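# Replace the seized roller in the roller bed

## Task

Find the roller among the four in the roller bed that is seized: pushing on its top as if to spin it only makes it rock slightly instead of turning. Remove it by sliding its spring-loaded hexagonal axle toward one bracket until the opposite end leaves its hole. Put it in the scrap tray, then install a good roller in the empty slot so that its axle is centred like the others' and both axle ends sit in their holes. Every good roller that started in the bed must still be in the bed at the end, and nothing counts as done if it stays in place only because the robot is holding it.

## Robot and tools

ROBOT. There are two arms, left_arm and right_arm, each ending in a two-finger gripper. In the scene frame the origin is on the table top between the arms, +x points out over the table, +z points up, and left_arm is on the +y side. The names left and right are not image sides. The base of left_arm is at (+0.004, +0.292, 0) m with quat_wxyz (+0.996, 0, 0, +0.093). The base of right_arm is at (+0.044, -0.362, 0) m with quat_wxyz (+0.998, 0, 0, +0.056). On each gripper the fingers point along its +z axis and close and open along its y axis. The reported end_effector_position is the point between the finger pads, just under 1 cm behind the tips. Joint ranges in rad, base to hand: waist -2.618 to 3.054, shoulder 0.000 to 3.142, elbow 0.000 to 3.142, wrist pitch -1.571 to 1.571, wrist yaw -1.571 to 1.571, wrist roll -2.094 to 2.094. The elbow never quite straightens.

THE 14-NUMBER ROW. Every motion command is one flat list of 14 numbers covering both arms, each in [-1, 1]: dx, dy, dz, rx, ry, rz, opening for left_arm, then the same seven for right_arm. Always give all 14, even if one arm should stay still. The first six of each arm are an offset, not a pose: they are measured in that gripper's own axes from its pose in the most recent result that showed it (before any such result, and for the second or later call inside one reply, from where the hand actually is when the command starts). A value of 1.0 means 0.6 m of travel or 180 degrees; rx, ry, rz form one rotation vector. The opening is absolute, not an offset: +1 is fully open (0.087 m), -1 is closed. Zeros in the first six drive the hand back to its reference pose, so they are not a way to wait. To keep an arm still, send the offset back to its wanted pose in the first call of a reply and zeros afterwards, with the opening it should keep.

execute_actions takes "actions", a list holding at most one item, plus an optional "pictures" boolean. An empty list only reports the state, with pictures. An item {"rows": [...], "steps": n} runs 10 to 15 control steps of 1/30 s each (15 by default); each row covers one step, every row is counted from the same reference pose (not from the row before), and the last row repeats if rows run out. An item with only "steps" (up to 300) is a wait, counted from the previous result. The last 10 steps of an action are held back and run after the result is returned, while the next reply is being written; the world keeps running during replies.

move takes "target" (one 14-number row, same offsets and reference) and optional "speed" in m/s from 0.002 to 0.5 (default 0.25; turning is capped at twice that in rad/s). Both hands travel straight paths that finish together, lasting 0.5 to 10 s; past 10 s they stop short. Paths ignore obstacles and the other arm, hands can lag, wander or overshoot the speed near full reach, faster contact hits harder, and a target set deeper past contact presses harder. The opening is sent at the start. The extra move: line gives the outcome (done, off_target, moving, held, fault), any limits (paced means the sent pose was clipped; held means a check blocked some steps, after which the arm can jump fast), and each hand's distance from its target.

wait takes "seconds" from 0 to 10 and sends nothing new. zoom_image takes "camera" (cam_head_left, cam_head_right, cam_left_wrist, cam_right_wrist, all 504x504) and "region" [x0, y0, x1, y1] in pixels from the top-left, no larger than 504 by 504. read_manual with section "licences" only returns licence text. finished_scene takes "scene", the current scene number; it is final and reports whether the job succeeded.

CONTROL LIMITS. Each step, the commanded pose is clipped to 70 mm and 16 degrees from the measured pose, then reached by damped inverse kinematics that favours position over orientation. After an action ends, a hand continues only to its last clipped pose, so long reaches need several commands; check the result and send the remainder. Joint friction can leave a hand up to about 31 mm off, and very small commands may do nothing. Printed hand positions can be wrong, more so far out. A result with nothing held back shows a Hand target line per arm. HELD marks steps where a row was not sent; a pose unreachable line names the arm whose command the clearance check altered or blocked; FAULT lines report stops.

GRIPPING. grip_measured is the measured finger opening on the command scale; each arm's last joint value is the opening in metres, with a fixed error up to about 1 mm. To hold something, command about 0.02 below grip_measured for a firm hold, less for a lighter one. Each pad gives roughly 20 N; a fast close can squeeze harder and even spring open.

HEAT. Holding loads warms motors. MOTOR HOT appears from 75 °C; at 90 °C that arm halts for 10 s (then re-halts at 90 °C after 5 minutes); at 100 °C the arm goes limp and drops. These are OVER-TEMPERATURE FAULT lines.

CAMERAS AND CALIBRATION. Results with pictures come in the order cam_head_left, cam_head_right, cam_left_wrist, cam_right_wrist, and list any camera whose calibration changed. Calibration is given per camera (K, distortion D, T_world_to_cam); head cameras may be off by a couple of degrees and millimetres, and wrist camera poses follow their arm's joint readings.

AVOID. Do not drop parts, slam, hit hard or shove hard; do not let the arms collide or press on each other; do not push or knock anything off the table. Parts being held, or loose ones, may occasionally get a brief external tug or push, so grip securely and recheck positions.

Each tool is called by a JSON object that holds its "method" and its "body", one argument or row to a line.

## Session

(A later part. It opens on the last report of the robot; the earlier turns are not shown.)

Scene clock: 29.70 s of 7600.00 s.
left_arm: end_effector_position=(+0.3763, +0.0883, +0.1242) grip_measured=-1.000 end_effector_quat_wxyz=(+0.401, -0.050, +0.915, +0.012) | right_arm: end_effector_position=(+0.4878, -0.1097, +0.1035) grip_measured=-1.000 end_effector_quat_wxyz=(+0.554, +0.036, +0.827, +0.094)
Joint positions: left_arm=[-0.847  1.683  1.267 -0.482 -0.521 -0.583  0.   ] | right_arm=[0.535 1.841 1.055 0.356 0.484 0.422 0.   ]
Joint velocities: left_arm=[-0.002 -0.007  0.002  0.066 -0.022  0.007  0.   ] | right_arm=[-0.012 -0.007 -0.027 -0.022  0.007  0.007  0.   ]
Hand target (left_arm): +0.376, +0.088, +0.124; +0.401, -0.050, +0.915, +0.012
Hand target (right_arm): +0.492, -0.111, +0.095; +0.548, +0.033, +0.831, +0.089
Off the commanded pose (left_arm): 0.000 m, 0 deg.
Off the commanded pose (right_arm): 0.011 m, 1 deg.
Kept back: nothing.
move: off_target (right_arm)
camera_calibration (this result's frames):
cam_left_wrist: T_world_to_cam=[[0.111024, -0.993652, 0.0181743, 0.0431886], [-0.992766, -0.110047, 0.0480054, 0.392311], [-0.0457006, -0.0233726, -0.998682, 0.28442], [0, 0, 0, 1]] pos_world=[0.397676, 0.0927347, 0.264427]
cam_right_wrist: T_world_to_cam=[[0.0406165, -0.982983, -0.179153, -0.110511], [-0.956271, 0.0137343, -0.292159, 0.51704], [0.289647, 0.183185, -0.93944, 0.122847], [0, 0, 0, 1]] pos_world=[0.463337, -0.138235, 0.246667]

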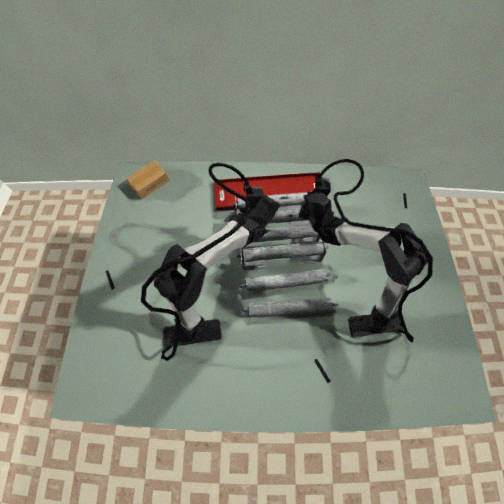

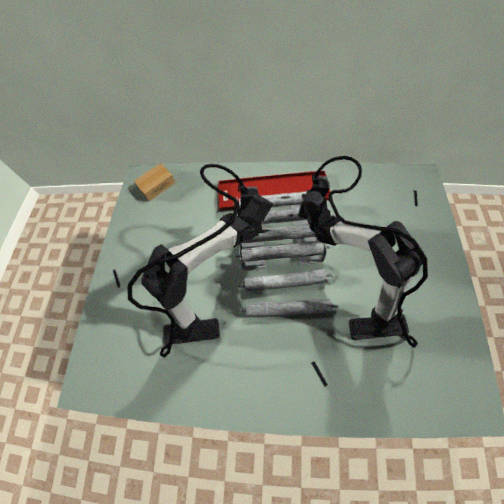

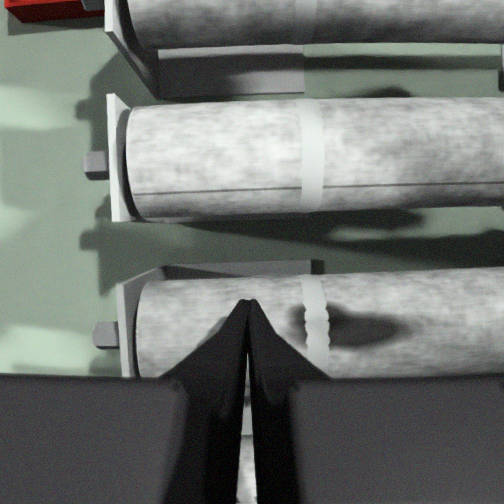

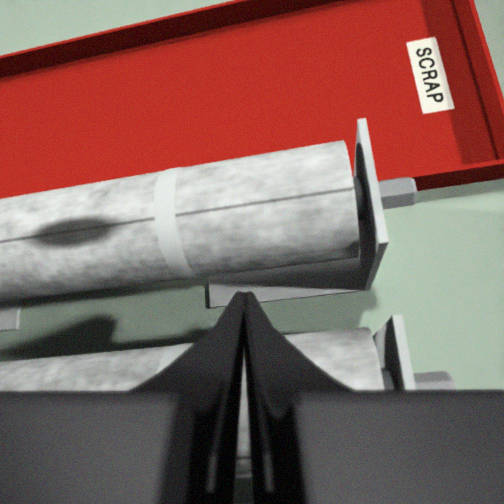

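{"method": "move", "body": {
  "target": [-0.109,-0.075,0.031,0.197,0.212,0.463,0.6, -0.092,-0.102,-0.085,0.316,0.257,0.375,-0.2]
}}

Scene clock: 37.30 s of 7600.00 s.
left_arm: end_effector_position=(+0.4359, +0.0537, +0.1595) grip_measured=+0.600 end_effector_quat_wxyz=(+0.144, +0.659, +0.737, +0.033) | right_arm: end_effector_position=(+0.4687, -0.1799, +0.1678) grip_measured=-0.200 end_effector_quat_wxyz=(+0.032, +0.650, +0.757, +0.062)
Joint positions: left_arm=[-0.763  2.473  2.765 -1.567 -0.021  0.884  0.07 ] | right_arm=[ 0.2    2.242  2.381 -1.57  -0.01   1.733  0.035]
Joint velocities: left_arm=[ 0.017 -0.017 -0.002 -0.007 -0.037 -0.007 -0.   ] | right_arm=[ 0.017 -0.037 -0.002  0.066 -0.037  0.007 -0.   ]
Hand target (left_arm): +0.436, +0.051, +0.157; +0.142, +0.666, +0.731, +0.037
Hand target (right_arm): +0.462, -0.185, +0.161; +0.018, +0.656, +0.753, +0.047
Off the commanded pose (left_arm): 0.005 m, 17 deg; orientation clipped at the last step of the last action.
Off the commanded pose (right_arm): 0.010 m, 8 deg.
joint sent to its limit (left arm) — the command would take joint 4 (wrist pitch) past its lower limit, so that joint was sent only as far as its limit.
joint sent to its limit (right arm) — the command would take joint 4 (wrist pitch) past its lower limit, so that joint was sent only as far as its limit.
Kept back: nothing.
After step 90, 0.53 s passed at rest.
move: off_target (left_arm, right_arm); limits=paced
camera_calibration (this result's frames):
cam_left_wrist: T_world_to_cam=[[-0.959951, -0.137634, -0.244031, 0.464198], [-0.263808, 0.737328, 0.621894, -0.00883964], [0.0943369, 0.661365, -0.744108, 0.183158], [0, 0, 0, 1]] pos_world=[0.425997, -0.0507274, 0.255065]
cam_right_wrist: T_world_to_cam=[[-0.978791, -0.161527, -0.126003, 0.449484], [-0.197901, 0.586572, 0.785346, 0.0854185], [-0.0529446, 0.793626, -0.606098, 0.416107], [0, 0, 0, 1]] pos_world=[0.478886, -0.307733, 0.241755]

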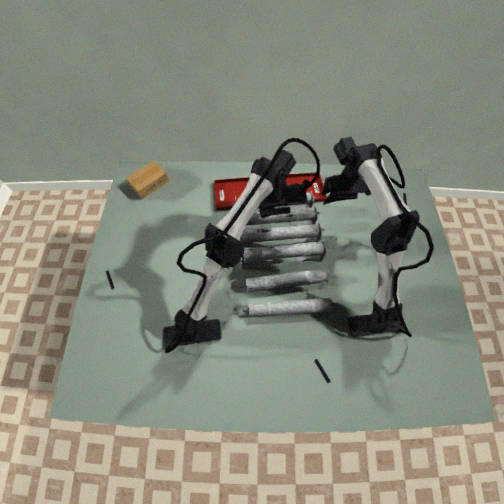

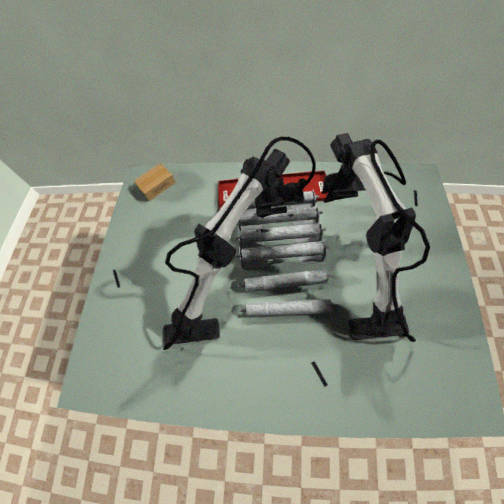

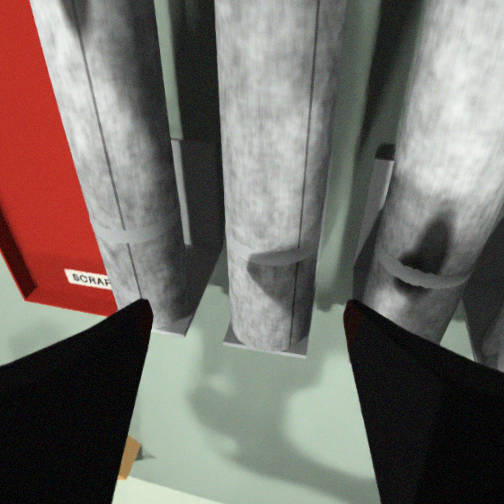

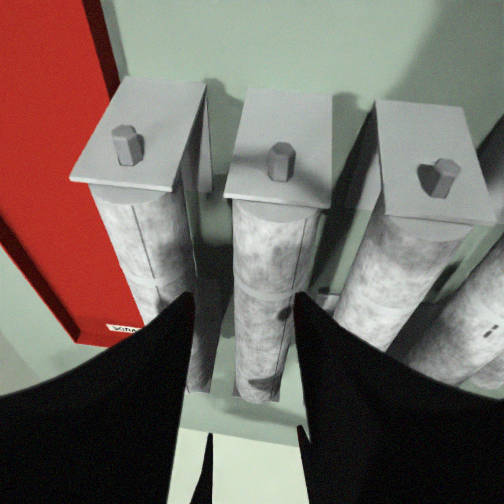

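{"method": "zoom_image", "body": {
  "camera": "cam_right_wrist",
  "region": [60, 70, 500, 240]
}}

{"method": "zoom_image", "body": {
  "camera": "cam_right_wrist",
  "region": [230, 110, 340, 220]
}}

Region (60, 70, 500, 240) of cam_right_wrist's 504x504 image, scaled by 1.145, with more detail than that image has; it fills the top 195 rows of this view, and the rest is white.

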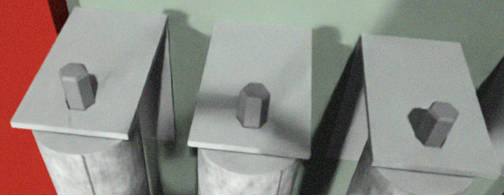

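Region (230, 110, 340, 220) of cam_right_wrist's 504x504 image, scaled by 4.582, with more detail than that image has.

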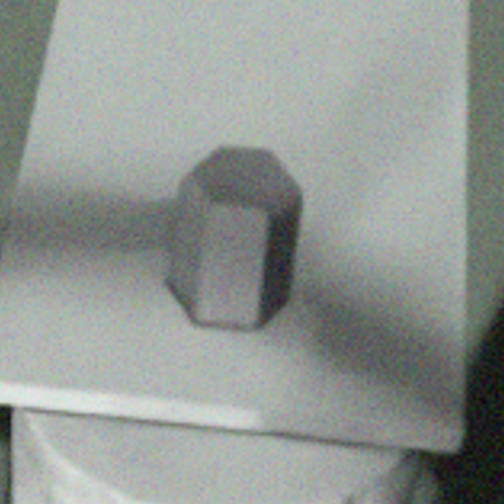

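{"method": "move", "body": {
  "target": [0.025,-0.03,0.049,0,-0.067,0,0.5, -0.007,-0.053,0.088,-0.124,-0.012,0.004,-0.2],
  "speed": 0.15
}}

Scene clock: 41.73 s of 7600.00 s.
left_arm: end_effector_position=(+0.4240, +0.0606, +0.1158) grip_measured=+0.500 end_effector_quat_wxyz=(+0.204, +0.658, +0.724, -0.036) | right_arm: end_effector_position=(+0.4509, -0.1865, +0.1094) grip_measured=-0.200 end_effector_quat_wxyz=(+0.170, +0.640, +0.723, +0.194)
Joint positions: left_arm=[-0.701  2.109  1.944 -1.018  0.158  0.929  0.066] | right_arm=[ 0.25   1.737  1.306 -0.63   0.117  1.782  0.035]
Joint velocities: left_arm=[ 0.002 -0.027  0.007  0.007  0.051 -0.037 -0.   ] | right_arm=[ 0.017 -0.007  0.012  0.051 -0.022  0.037  0.   ]
Hand target (left_arm): +0.425, +0.062, +0.125; +0.219, +0.658, +0.719, -0.037
Hand target (right_arm): +0.446, -0.185, +0.109; +0.172, +0.639, +0.724, +0.194
Off the commanded pose (left_arm): 0.009 m, 2 deg.
Off the commanded pose (right_arm): 0.006 m, 0 deg.
Kept back: nothing.
move: done
camera_calibration (this result's frames):
cam_left_wrist: T_world_to_cam=[[-0.96521, -0.141131, -0.220118, 0.442741], [-0.232914, 0.846644, 0.478481, 0.00706153], [0.118833, 0.513104, -0.850061, 0.158017], [0, 0, 0, 1]] pos_world=[0.410205, -0.0245731, 0.228401]
cam_right_wrist: T_world_to_cam=[[-0.863615, -0.119026, -0.489899, 0.419381], [-0.460447, 0.581966, 0.670301, 0.261702], [0.205322, 0.804455, -0.5574, 0.265287], [0, 0, 0, 1]] pos_world=[0.428214, -0.315796, 0.177906]

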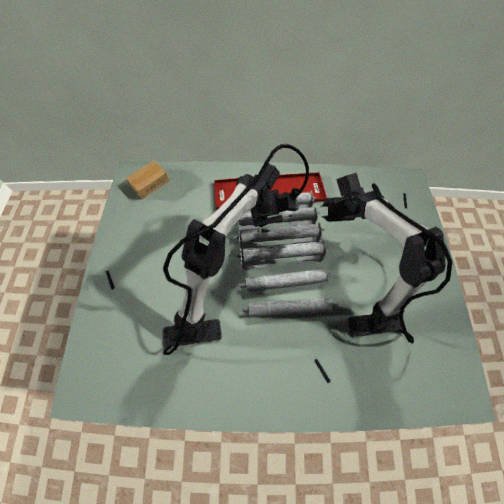

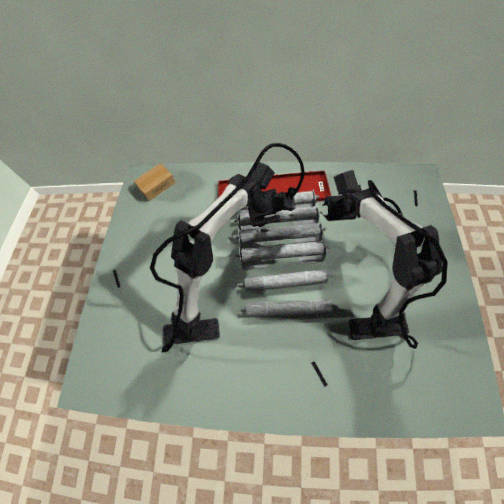

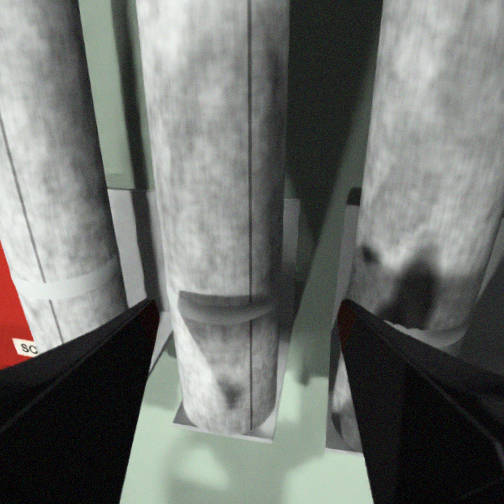

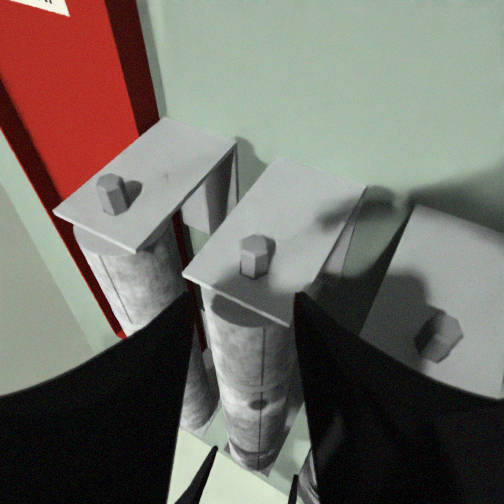

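{"method": "move", "body": {
  "target": [0,0.025,0.078,0,0,0,0.5, 0,-0.01,0.063,0,0,0,-0.2],
  "speed": 0.06
}}

Scene clock: 43.40 s of 7600.00 s.
left_arm: end_effector_position=(+0.4417, +0.0507, +0.0742) grip_measured=+0.500 end_effector_quat_wxyz=(+0.192, +0.659, +0.726, -0.038) | right_arm: end_effector_position=(+0.4680, -0.1801, +0.0912) grip_measured=-0.200 end_effector_quat_wxyz=(+0.179, +0.638, +0.719, +0.210)
Joint positions: left_arm=[-0.701  2.226  1.971 -0.952  0.157  0.929  0.066] | right_arm=[ 0.25   1.795  1.282 -0.511  0.118  1.781  0.035]
Joint velocities: left_arm=[-0.007  0.002  0.007  0.007  0.081  0.007 -0.001] | right_arm=[-0.012 -0.017 -0.002 -0.081  0.007  0.007  0.   ]
Hand target (left_arm): +0.449, +0.047, +0.076; +0.204, +0.658, +0.724, -0.036
Hand target (right_arm): +0.464, -0.184, +0.074; +0.170, +0.641, +0.723, +0.194
Off the commanded pose (left_arm): 0.009 m, 1 deg.
Off the commanded pose (right_arm): 0.019 m, 2 deg.
Kept back: nothing.
move: off_target (right_arm)
camera_calibration (this result's frames):
cam_left_wrist: T_world_to_cam=[[-0.969536, -0.138414, -0.202092, 0.449758], [-0.222915, 0.840561, 0.493726, 0.0341982], [0.101532, 0.523735, -0.845809, 0.132435], [0, 0, 0, 1]] pos_world=[0.430234, -0.0358533, 0.186023]
cam_right_wrist: T_world_to_cam=[[-0.84599, -0.113128, -0.52106, 0.421752], [-0.483856, 0.573461, 0.66108, 0.288294], [0.224021, 0.811384, -0.53988, 0.237331], [0, 0, 0, 1]] pos_world=[0.443124, -0.310179, 0.157303]

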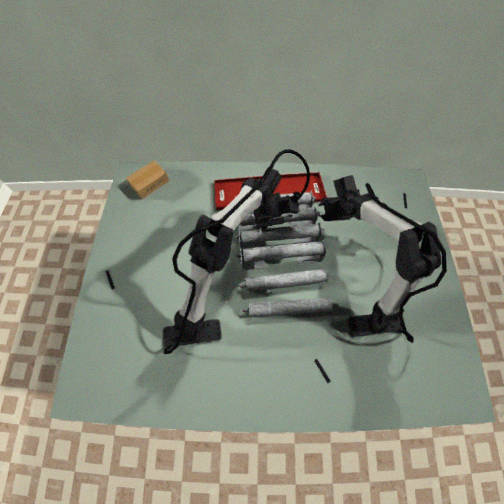

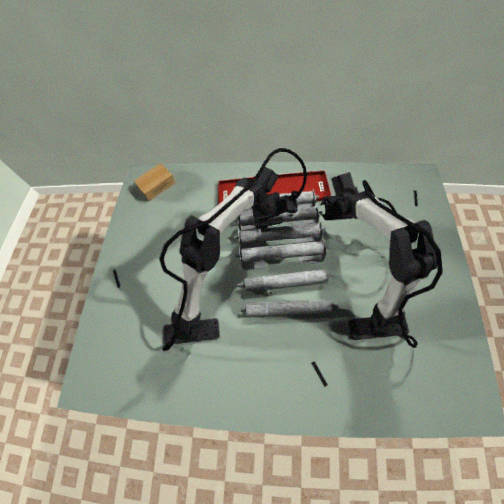

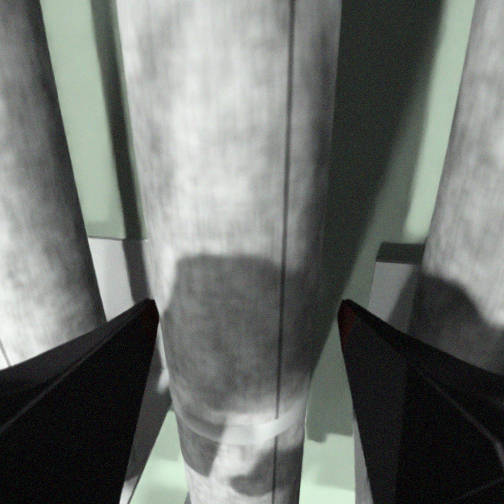

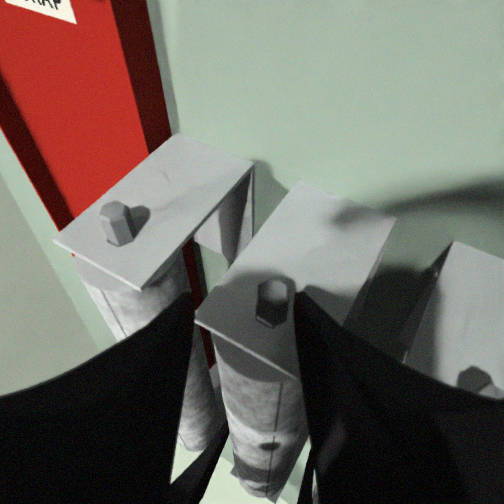

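{"method": "move", "body": {
  "target": [0,0.01,0,0,0,0,0.05, -0.015,-0.025,0.022,0.01,0,0,-0.2],
  "speed": 0.04
}}

Scene clock: 44.53 s of 7600.00 s.
left_arm: end_effector_position=(+0.4443, +0.0510, +0.0749) grip_measured=+0.083 end_effector_quat_wxyz=(+0.192, +0.659, +0.727, -0.036) | right_arm: end_effector_position=(+0.4666, -0.1844, +0.0844) grip_measured=-0.200 end_effector_quat_wxyz=(+0.175, +0.638, +0.720, +0.209)
Joint positions: left_arm=[-0.7    2.235  1.988 -0.959  0.152  0.931  0.047] | right_arm=[ 0.238  1.795  1.256 -0.489  0.107  1.772  0.035]
Joint velocities: left_arm=[ 0.007  0.002  0.002 -0.037 -0.022  0.007 -0.   ] | right_arm=[-0.002  0.002  0.002  0.007 -0.007 -0.037  0.   ]
Hand target (left_arm): +0.447, +0.052, +0.075; +0.192, +0.659, +0.726, -0.038
Hand target (right_arm): +0.463, -0.189, +0.072; +0.168, +0.641, +0.722, +0.198
Off the commanded pose (left_arm): 0.003 m, 0 deg.
Off the commanded pose (right_arm): 0.014 m, 1 deg.
Kept back: nothing.
move: off_target (right_arm)
camera_calibration (this result's frames):
cam_left_wrist: T_world_to_cam=[[-0.968563, -0.139088, -0.206252, 0.452391], [-0.226028, 0.838332, 0.496095, 0.035548], [0.103907, 0.527118, -0.843416, 0.131245], [0, 0, 0, 1]] pos_world=[0.432567, -0.0360607, 0.186366]
cam_right_wrist: T_world_to_cam=[[-0.849003, -0.113184, -0.516124, 0.417483], [-0.480699, 0.570978, 0.665516, 0.292279], [0.21937, 0.813125, -0.53917, 0.239902], [0, 0, 0, 1]] pos_world=[0.442315, -0.314703, 0.150304]

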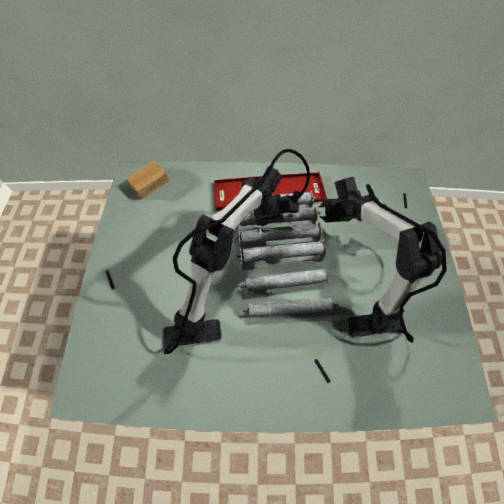

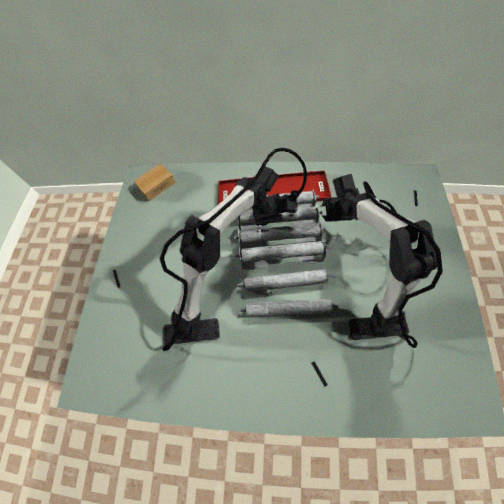

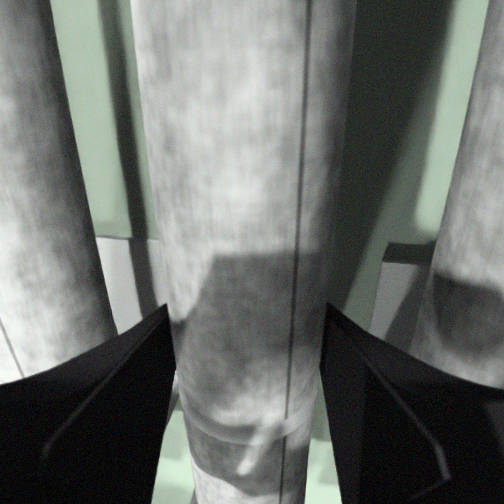

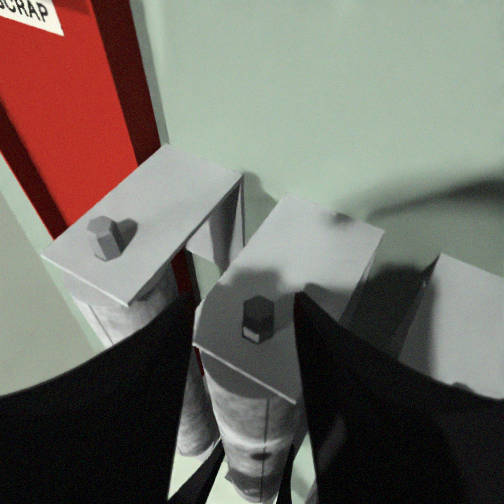

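{"method": "move", "body": {
  "target": [0,0,0,0,0,0,0.05, 0.022,-0.015,0.02,0,0,0,-0.2],
  "speed": 0.03
}}

{"method": "move", "body": {
  "target": [0,0,0,0,0,0,0.05, 0.005,0,0,0,0,0,-0.8],
  "speed": 0.03
}}

Scene clock: 46.40 s of 7600.00 s.
left_arm: end_effector_position=(+0.4443, +0.0510, +0.0749) grip_measured=+0.083 end_effector_quat_wxyz=(+0.192, +0.659, +0.727, -0.036) | right_arm: end_effector_position=(+0.4703, -0.1727, +0.0896) grip_measured=-0.200 end_effector_quat_wxyz=(+0.182, +0.636, +0.715, +0.225)
Joint positions: left_arm=[-0.7    2.235  1.988 -0.959  0.152  0.931  0.047] | right_arm=[ 0.263  1.795  1.256 -0.455  0.118  1.795  0.035]
Joint velocities: left_arm=[-0.002 -0.027 -0.002 -0.007  0.007 -0.037 -0.001] | right_arm=[-0.012 -0.007  0.017 -0.022 -0.007 -0.007  0.   ]
Hand target (left_arm): +0.444, +0.051, +0.075; +0.192, +0.659, +0.727, -0.036
Hand target (right_arm): +0.463, -0.171, +0.070; +0.176, +0.638, +0.720, +0.208
Off the commanded pose (left_arm): 0.000 m, 0 deg.
Off the commanded pose (right_arm): 0.021 m, 2 deg.
Kept back: nothing.
move: off_target (right_arm)
camera_calibration (this result's frames):
cam_left_wrist: T_world_to_cam=[[-0.968563, -0.139088, -0.206252, 0.452391], [-0.226028, 0.838332, 0.496095, 0.035548], [0.103907, 0.527118, -0.843416, 0.131245], [0, 0, 0, 1]] pos_world=[0.432567, -0.0360607, 0.186366]
cam_right_wrist: T_world_to_cam=[[-0.831261, -0.104456, -0.545981, 0.420451], [-0.50271, 0.560461, 0.658154, 0.293106], [0.237253, 0.821567, -0.5184, 0.223588], [0, 0, 0, 1]] pos_world=[0.443805, -0.304048, 0.152558]

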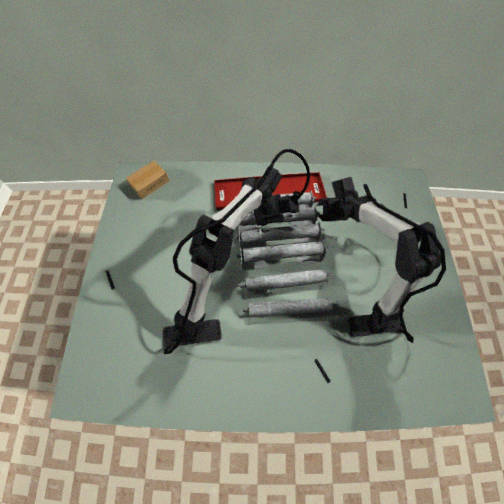

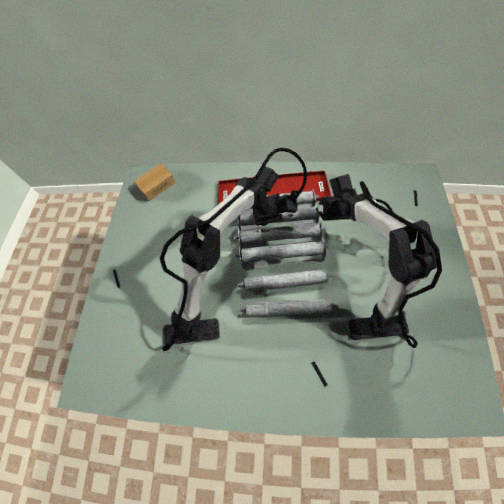

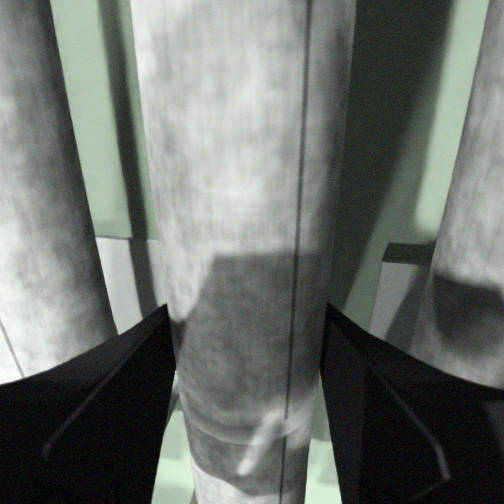

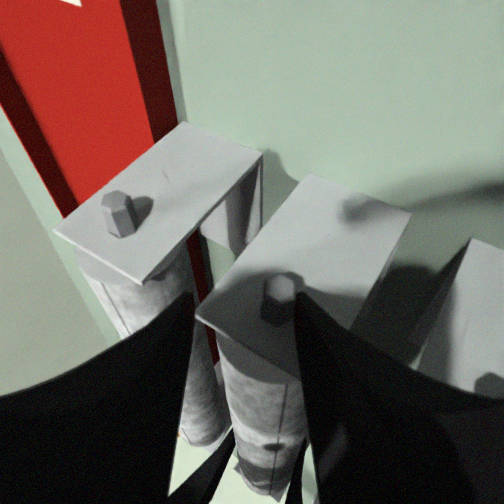

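Scene clock: 47.10 s of 7600.00 s.
left_arm: end_effector_position=(+0.4445, +0.0509, +0.0750) grip_measured=+0.083 end_effector_quat_wxyz=(+0.193, +0.658, +0.727, -0.035) | right_arm: end_effector_position=(+0.4613, -0.1740, +0.0832) grip_measured=-0.775 end_effector_quat_wxyz=(+0.171, +0.636, +0.723, +0.210)
Joint positions: left_arm=[-0.7    2.235  1.988 -0.959  0.151  0.93   0.047] | right_arm=[ 0.265  1.795  1.253 -0.491  0.109  1.789  0.01 ]
Joint velocities: left_arm=[-0.017  0.002  0.002  0.037 -0.051 -0.066 -0.   ] | right_arm=[ 0.017 -0.007 -0.017 -0.051  0.066 -0.037 -0.   ]
Hand target (left_arm): +0.444, +0.051, +0.075; +0.192, +0.659, +0.727, -0.036
Hand target (right_arm): +0.470, -0.170, +0.090; +0.182, +0.636, +0.715, +0.225
Off the commanded pose (left_arm): 0.000 m, 0 deg.
Off the commanded pose (right_arm): 0.012 m, 2 deg.
Kept back: nothing.
move: off_target (right_arm)
camera_calibration (this result's frames):
cam_left_wrist: T_world_to_cam=[[-0.968321, -0.139952, -0.206806, 0.452533], [-0.227034, 0.838262, 0.495754, 0.0360684], [0.103976, 0.527001, -0.84348, 0.131267], [0, 0, 0, 1]] pos_world=[0.432737, -0.0360797, 0.186427]
cam_right_wrist: T_world_to_cam=[[-0.850551, -0.118969, -0.51226, 0.412956], [-0.482865, 0.562564, 0.671092, 0.283664], [0.20834, 0.81815, -0.535934, 0.237687], [0, 0, 0, 1]] pos_world=[0.438692, -0.304914, 0.148561]

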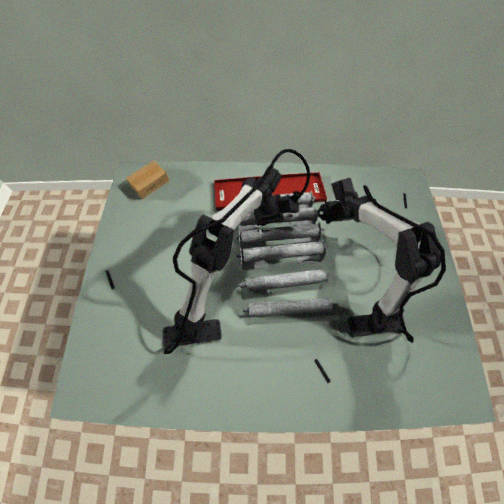

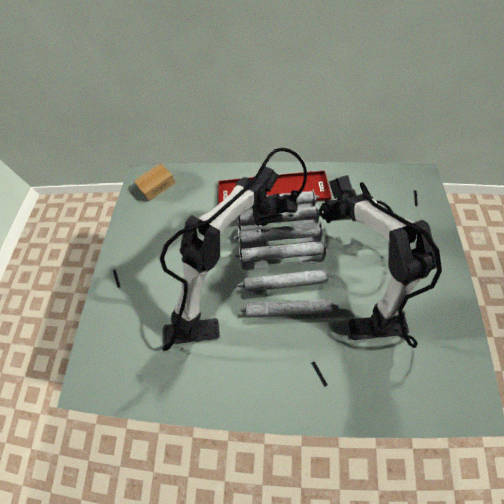

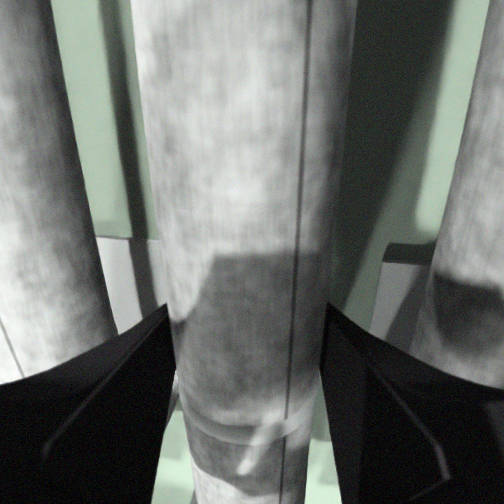

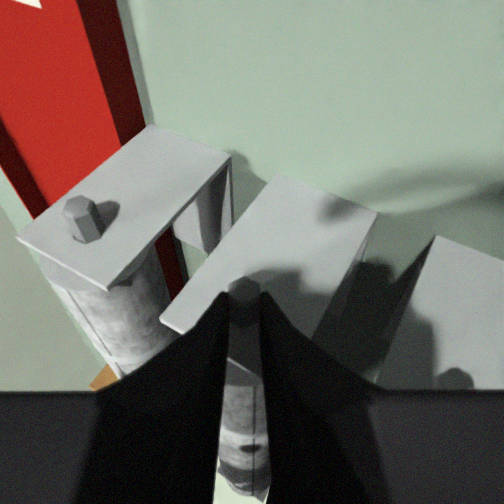

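Gripped near the fingertips. Try pulling.

{"method": "move", "body": {
  "target": [0,0,0,0,0,0,0.05, -0.05,0,0,0,0,0,-0.83],
  "speed": 0.03
}}

{"method": "zoom_image", "body": {
  "camera": "cam_head_left",
  "region": [200, 160, 360, 280]
}}

Scene clock: 48.57 s of 7600.00 s.
left_arm: end_effector_position=(+0.4447, +0.0490, +0.0752) grip_measured=+0.083 end_effector_quat_wxyz=(+0.196, +0.658, +0.726, -0.039) | right_arm: end_effector_position=(+0.4614, -0.1775, +0.0824) grip_measured=-0.775 end_effector_quat_wxyz=(+0.144, +0.622, +0.734, +0.229)
Joint positions: left_arm=[-0.7    2.235  1.988 -0.954  0.16   0.929  0.047] | right_arm=[ 0.22   1.795  1.239 -0.467  0.015  1.735  0.01 ]
Joint velocities: left_arm=[ 0.002  0.007 -0.007 -0.037  0.007  0.022  0.001] | right_arm=[ 0.002 -0.012 -0.002  0.081  0.007  0.037 -0.   ]
Hand target (left_arm): +0.444, +0.051, +0.075; +0.193, +0.658, +0.727, -0.035
Hand target (right_arm): +0.465, -0.203, +0.082; +0.170, +0.636, +0.723, +0.209
Off the commanded pose (left_arm): 0.002 m, 1 deg.
Off the commanded pose (right_arm): 0.027 m, 4 deg.
Kept back: nothing.
move: off_target (right_arm)
camera_calibration (this result's frames):
cam_left_wrist: T_world_to_cam=[[-0.968664, -0.139619, -0.205417, 0.452572], [-0.22504, 0.843334, 0.488001, 0.0370055], [0.105101, 0.518936, -0.848327, 0.132705], [0, 0, 0, 1]] pos_world=[0.432771, -0.036886, 0.187485]
cam_right_wrist: T_world_to_cam=[[-0.850492, -0.135913, -0.508125, 0.408833], [-0.501267, 0.50211, 0.704711, 0.281225], [0.159355, 0.854057, -0.495169, 0.265649], [0, 0, 0, 1]] pos_world=[0.446346, -0.312519, 0.141098]

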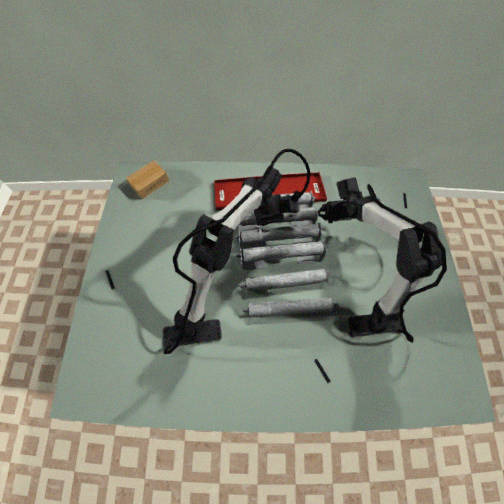

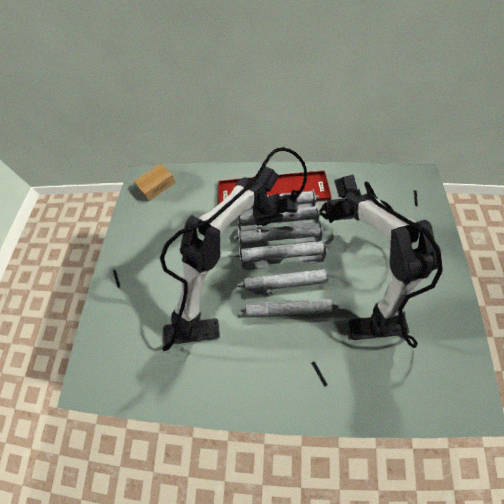

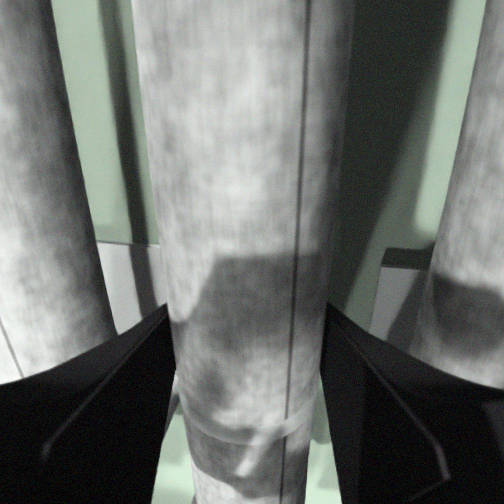

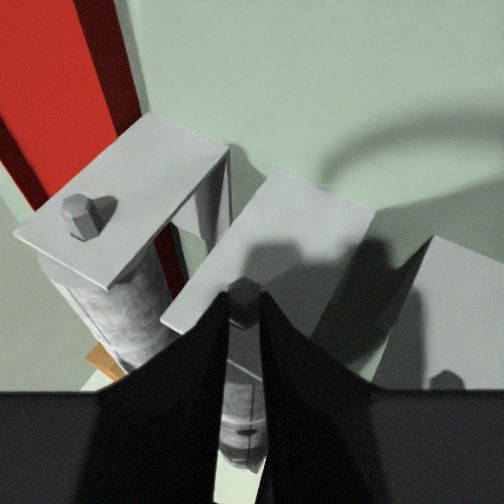

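Region (200, 160, 360, 280) of cam_head_left's 504x504 image, scaled by 3.150, with more detail than that image has; it fills the top 378 rows of this view, and the rest is white.

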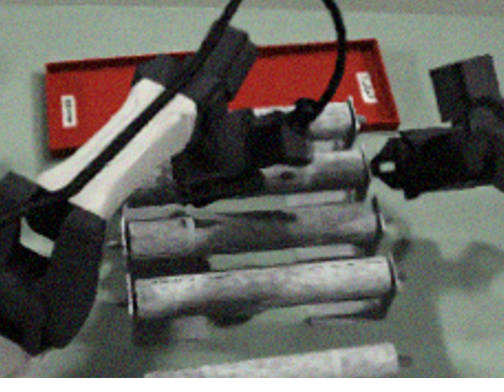

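{"method": "move", "body": {
  "target": [0,0,0,0,0,0,0.05, -0.1,0,0.0,0,-0.05,0,-0.85],
  "speed": 0.03
}}

Scene clock: 51.73 s of 7600.00 s.
left_arm: end_effector_position=(+0.4447, +0.0489, +0.0753) grip_measured=+0.083 end_effector_quat_wxyz=(+0.196, +0.658, +0.726, -0.039) | right_arm: end_effector_position=(+0.4624, -0.1850, +0.0824) grip_measured=-0.775 end_effector_quat_wxyz=(+0.140, +0.612, +0.743, +0.231)
Joint positions: left_arm=[-0.7    2.235  1.988 -0.954  0.161  0.929  0.047] | right_arm=[ 0.189  1.795  1.239 -0.468 -0.019  1.685  0.01 ]
Joint velocities: left_arm=[-0.002  0.007  0.007  0.037 -0.081 -0.066 -0.001] | right_arm=[-0.002  0.007 -0.007 -0.066 -0.037 -0.037 -0.001]
Hand target (left_arm): +0.445, +0.049, +0.075; +0.196, +0.658, +0.726, -0.039
Hand target (right_arm): +0.469, -0.234, +0.078; +0.196, +0.638, +0.723, +0.178
Off the commanded pose (left_arm): 0.000 m, 0 deg.
Off the commanded pose (right_arm): 0.052 m, 10 deg.
Kept back: nothing.
move: off_target (right_arm)
camera_calibration (this result's frames):
cam_left_wrist: T_world_to_cam=[[-0.968706, -0.139517, -0.205287, 0.452573], [-0.224799, 0.84379, 0.487324, 0.0370586], [0.105229, 0.518222, -0.848748, 0.132818], [0, 0, 0, 1]] pos_world=[0.432765, -0.0369573, 0.187577]
cam_right_wrist: T_world_to_cam=[[-0.847063, -0.159881, -0.506874, 0.402476], [-0.514585, 0.485333, 0.706862, 0.288392], [0.132989, 0.859587, -0.49338, 0.285012], [0, 0, 0, 1]] pos_world=[0.451421, -0.32061, 0.140771]

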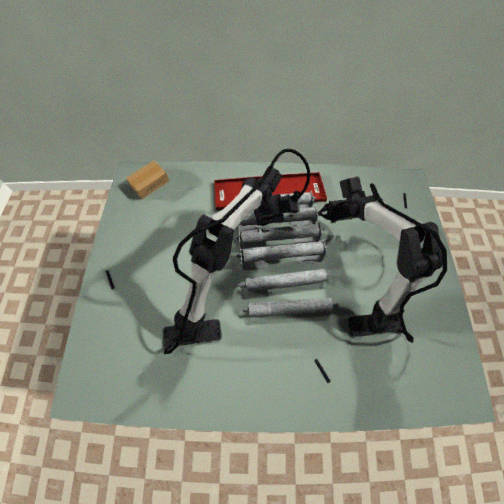

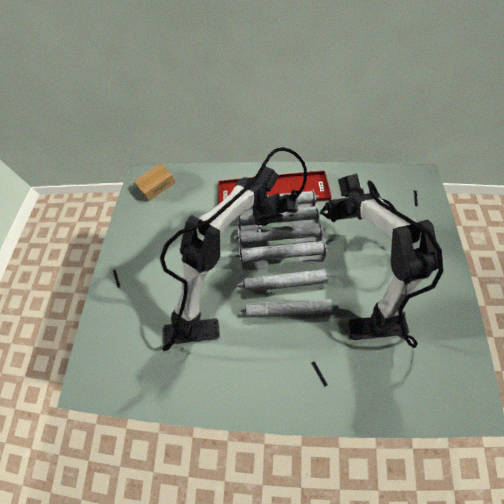

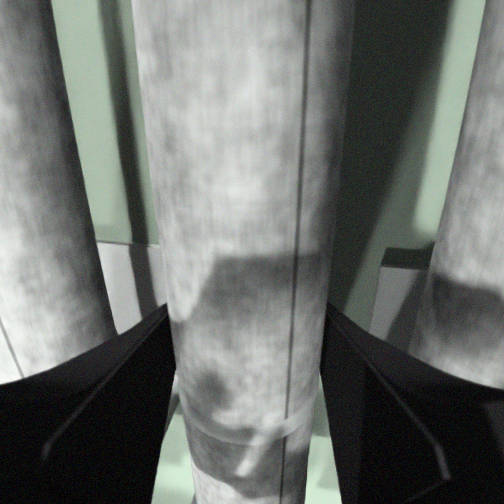

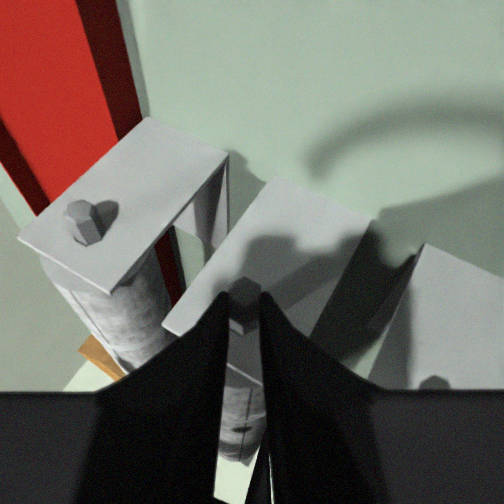

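{"method": "execute_actions", "body": {
  "actions": [
    {"rows":[[0,0,0,0,0,0,0.05,-0.1,-0.004,0.008,0,-0.06,0.01,-0.85],[0,0,0,0,0,0,0.05,-0.11,-0.004,0.008,0,-0.065,0.01,-0.85],[0,0,0,0,0,0,0.05,-0.12,-0.004,0.009,0,-0.07,0.01,-0.85],[0,0,0,0,0,0,0.05,-0.13,-0.004,0.01,0,-0.075,0.01,-0.85],[0,0,0,0,0,0,0.05,-0.14,-0.004,0.01,0,-0.08,0.01,-0.85]],"steps":15}
  ]
}}

{"method": "wait", "body": {
  "seconds": 0.3
}}

Scene clock: 52.47 s of 7600.00 s.
left_arm: end_effector_position=(+0.4447, +0.0489, +0.0753) grip_measured=+0.083 end_effector_quat_wxyz=(+0.196, +0.658, +0.726, -0.039) | right_arm: end_effector_position=(+0.4640, -0.1929, +0.0816) grip_measured=-0.775 end_effector_quat_wxyz=(+0.140, +0.614, +0.743, +0.228)
Joint positions: left_arm=[-0.7    2.235  1.988 -0.954  0.161  0.929  0.047] | right_arm=[ 0.17   1.795  1.239 -0.473 -0.024  1.67   0.01 ]
Joint velocities: left_arm=[ 0.002  0.007  0.002 -0.022  0.037  0.066 -0.   ] | right_arm=[-0.168 -0.017  0.022 -0.037 -0.066 -0.198  0.001]
Steps of this call (steps 1 to 17: nothing new was sent; steps 18 to 22: the first 5 steps of this action). Readings (end_effector_position):
18: left_arm (+0.4447, +0.0489, +0.0753) | right_arm (+0.4626, -0.1854, +0.0824)
19: left_arm (+0.4447, +0.0489, +0.0753) | right_arm (+0.4629, -0.1864, +0.0824)
21: left_arm (+0.4447, +0.0489, +0.0753) | right_arm (+0.4636, -0.1906, +0.0819)
22: the state above

Scene clock: 53.10 s of 7600.00 s.
left_arm: end_effector_position=(+0.4439, +0.0487, +0.0691) grip_measured=+0.085 end_effector_quat_wxyz=(+0.190, +0.654, +0.731, -0.042) | right_arm: end_effector_position=(+0.4649, -0.1987, +0.0823) grip_measured=-0.775 end_effector_quat_wxyz=(+0.142, +0.609, +0.746, +0.228)
Joint positions: left_arm=[-0.7    2.247  1.988 -0.952  0.162  0.918  0.047] | right_arm=[ 0.153  1.793  1.239 -0.475 -0.032  1.645  0.01 ]
Joint velocities: left_arm=[-0.007  0.012 -0.012 -0.007  0.022  0.007 -0.   ] | right_arm=[-0.002 -0.012  0.017  0.051  0.007  0.037 -0.001]
Hand target (left_arm): +0.445, +0.049, +0.075; +0.196, +0.658, +0.726, -0.039
Hand target (right_arm): +0.475, -0.263, +0.072; +0.218, +0.647, +0.714, +0.154
Off the commanded pose (left_arm): 0.006 m, 1 deg.
Off the commanded pose (right_arm): 0.071 m, 14 deg.
Kept back: nothing.
Steps of this call (steps 1 to 10: the last 10 steps of your previous action; steps 11 to 19: nothing new was sent). Readings (end_effector_position):
1: left_arm (+0.4448, +0.0488, +0.0753) | right_arm (+0.4645, -0.1951, +0.0815)
2: left_arm (+0.4445, +0.0488, +0.0749) | right_arm (+0.4648, -0.1967, +0.0816)
4: left_arm (+0.4440, +0.0488, +0.0720) | right_arm (+0.4650, -0.1984, +0.0822)
8: left_arm (+0.4440, +0.0487, +0.0692) | right_arm (+0.4648, -0.1987, +0.0822)
19: the state above
camera_calibration (this result's frames):
cam_left_wrist: T_world_to_cam=[[-0.970062, -0.149225, -0.191604, 0.450629], [-0.226491, 0.840622, 0.491993, 0.0405888], [0.0876491, 0.52066, -0.849253, 0.135542], [0, 0, 0, 1]] pos_world=[0.43445, -0.037446, 0.181483]
cam_right_wrist: T_world_to_cam=[[-0.846387, -0.169396, -0.50491, 0.399979], [-0.516885, 0.489675, 0.702174, 0.298697], [0.128296, 0.855291, -0.502013, 0.298431], [0, 0, 0, 1]] pos_world=[0.454641, -0.333755, 0.142033]

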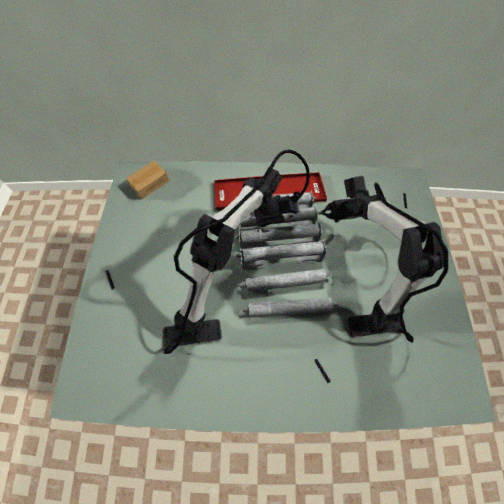

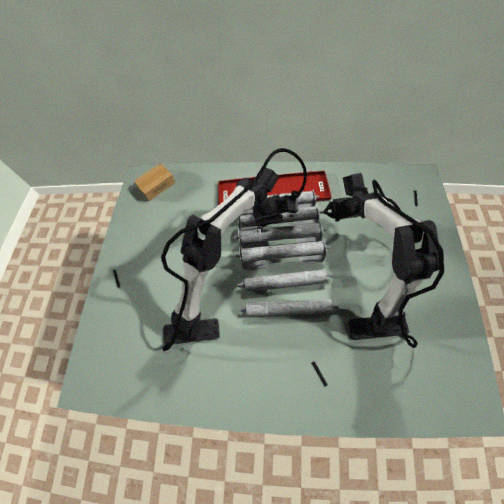

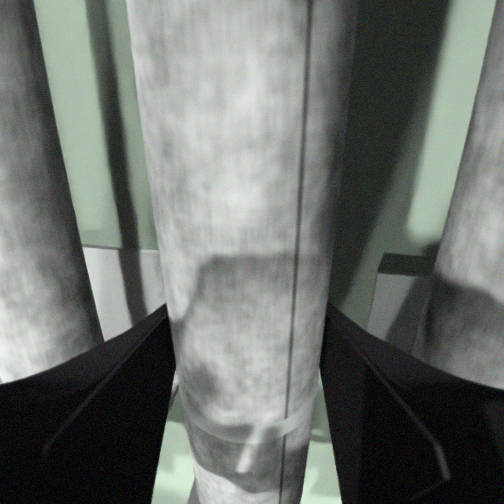

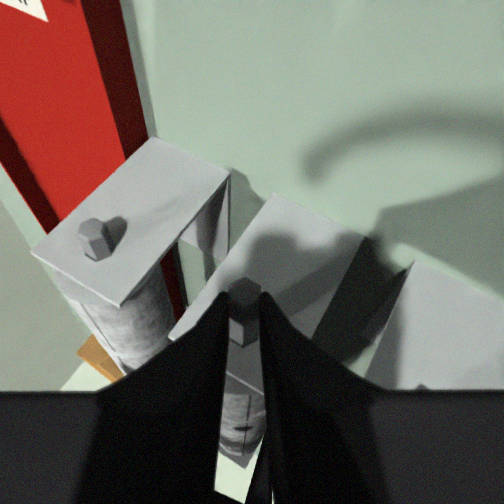

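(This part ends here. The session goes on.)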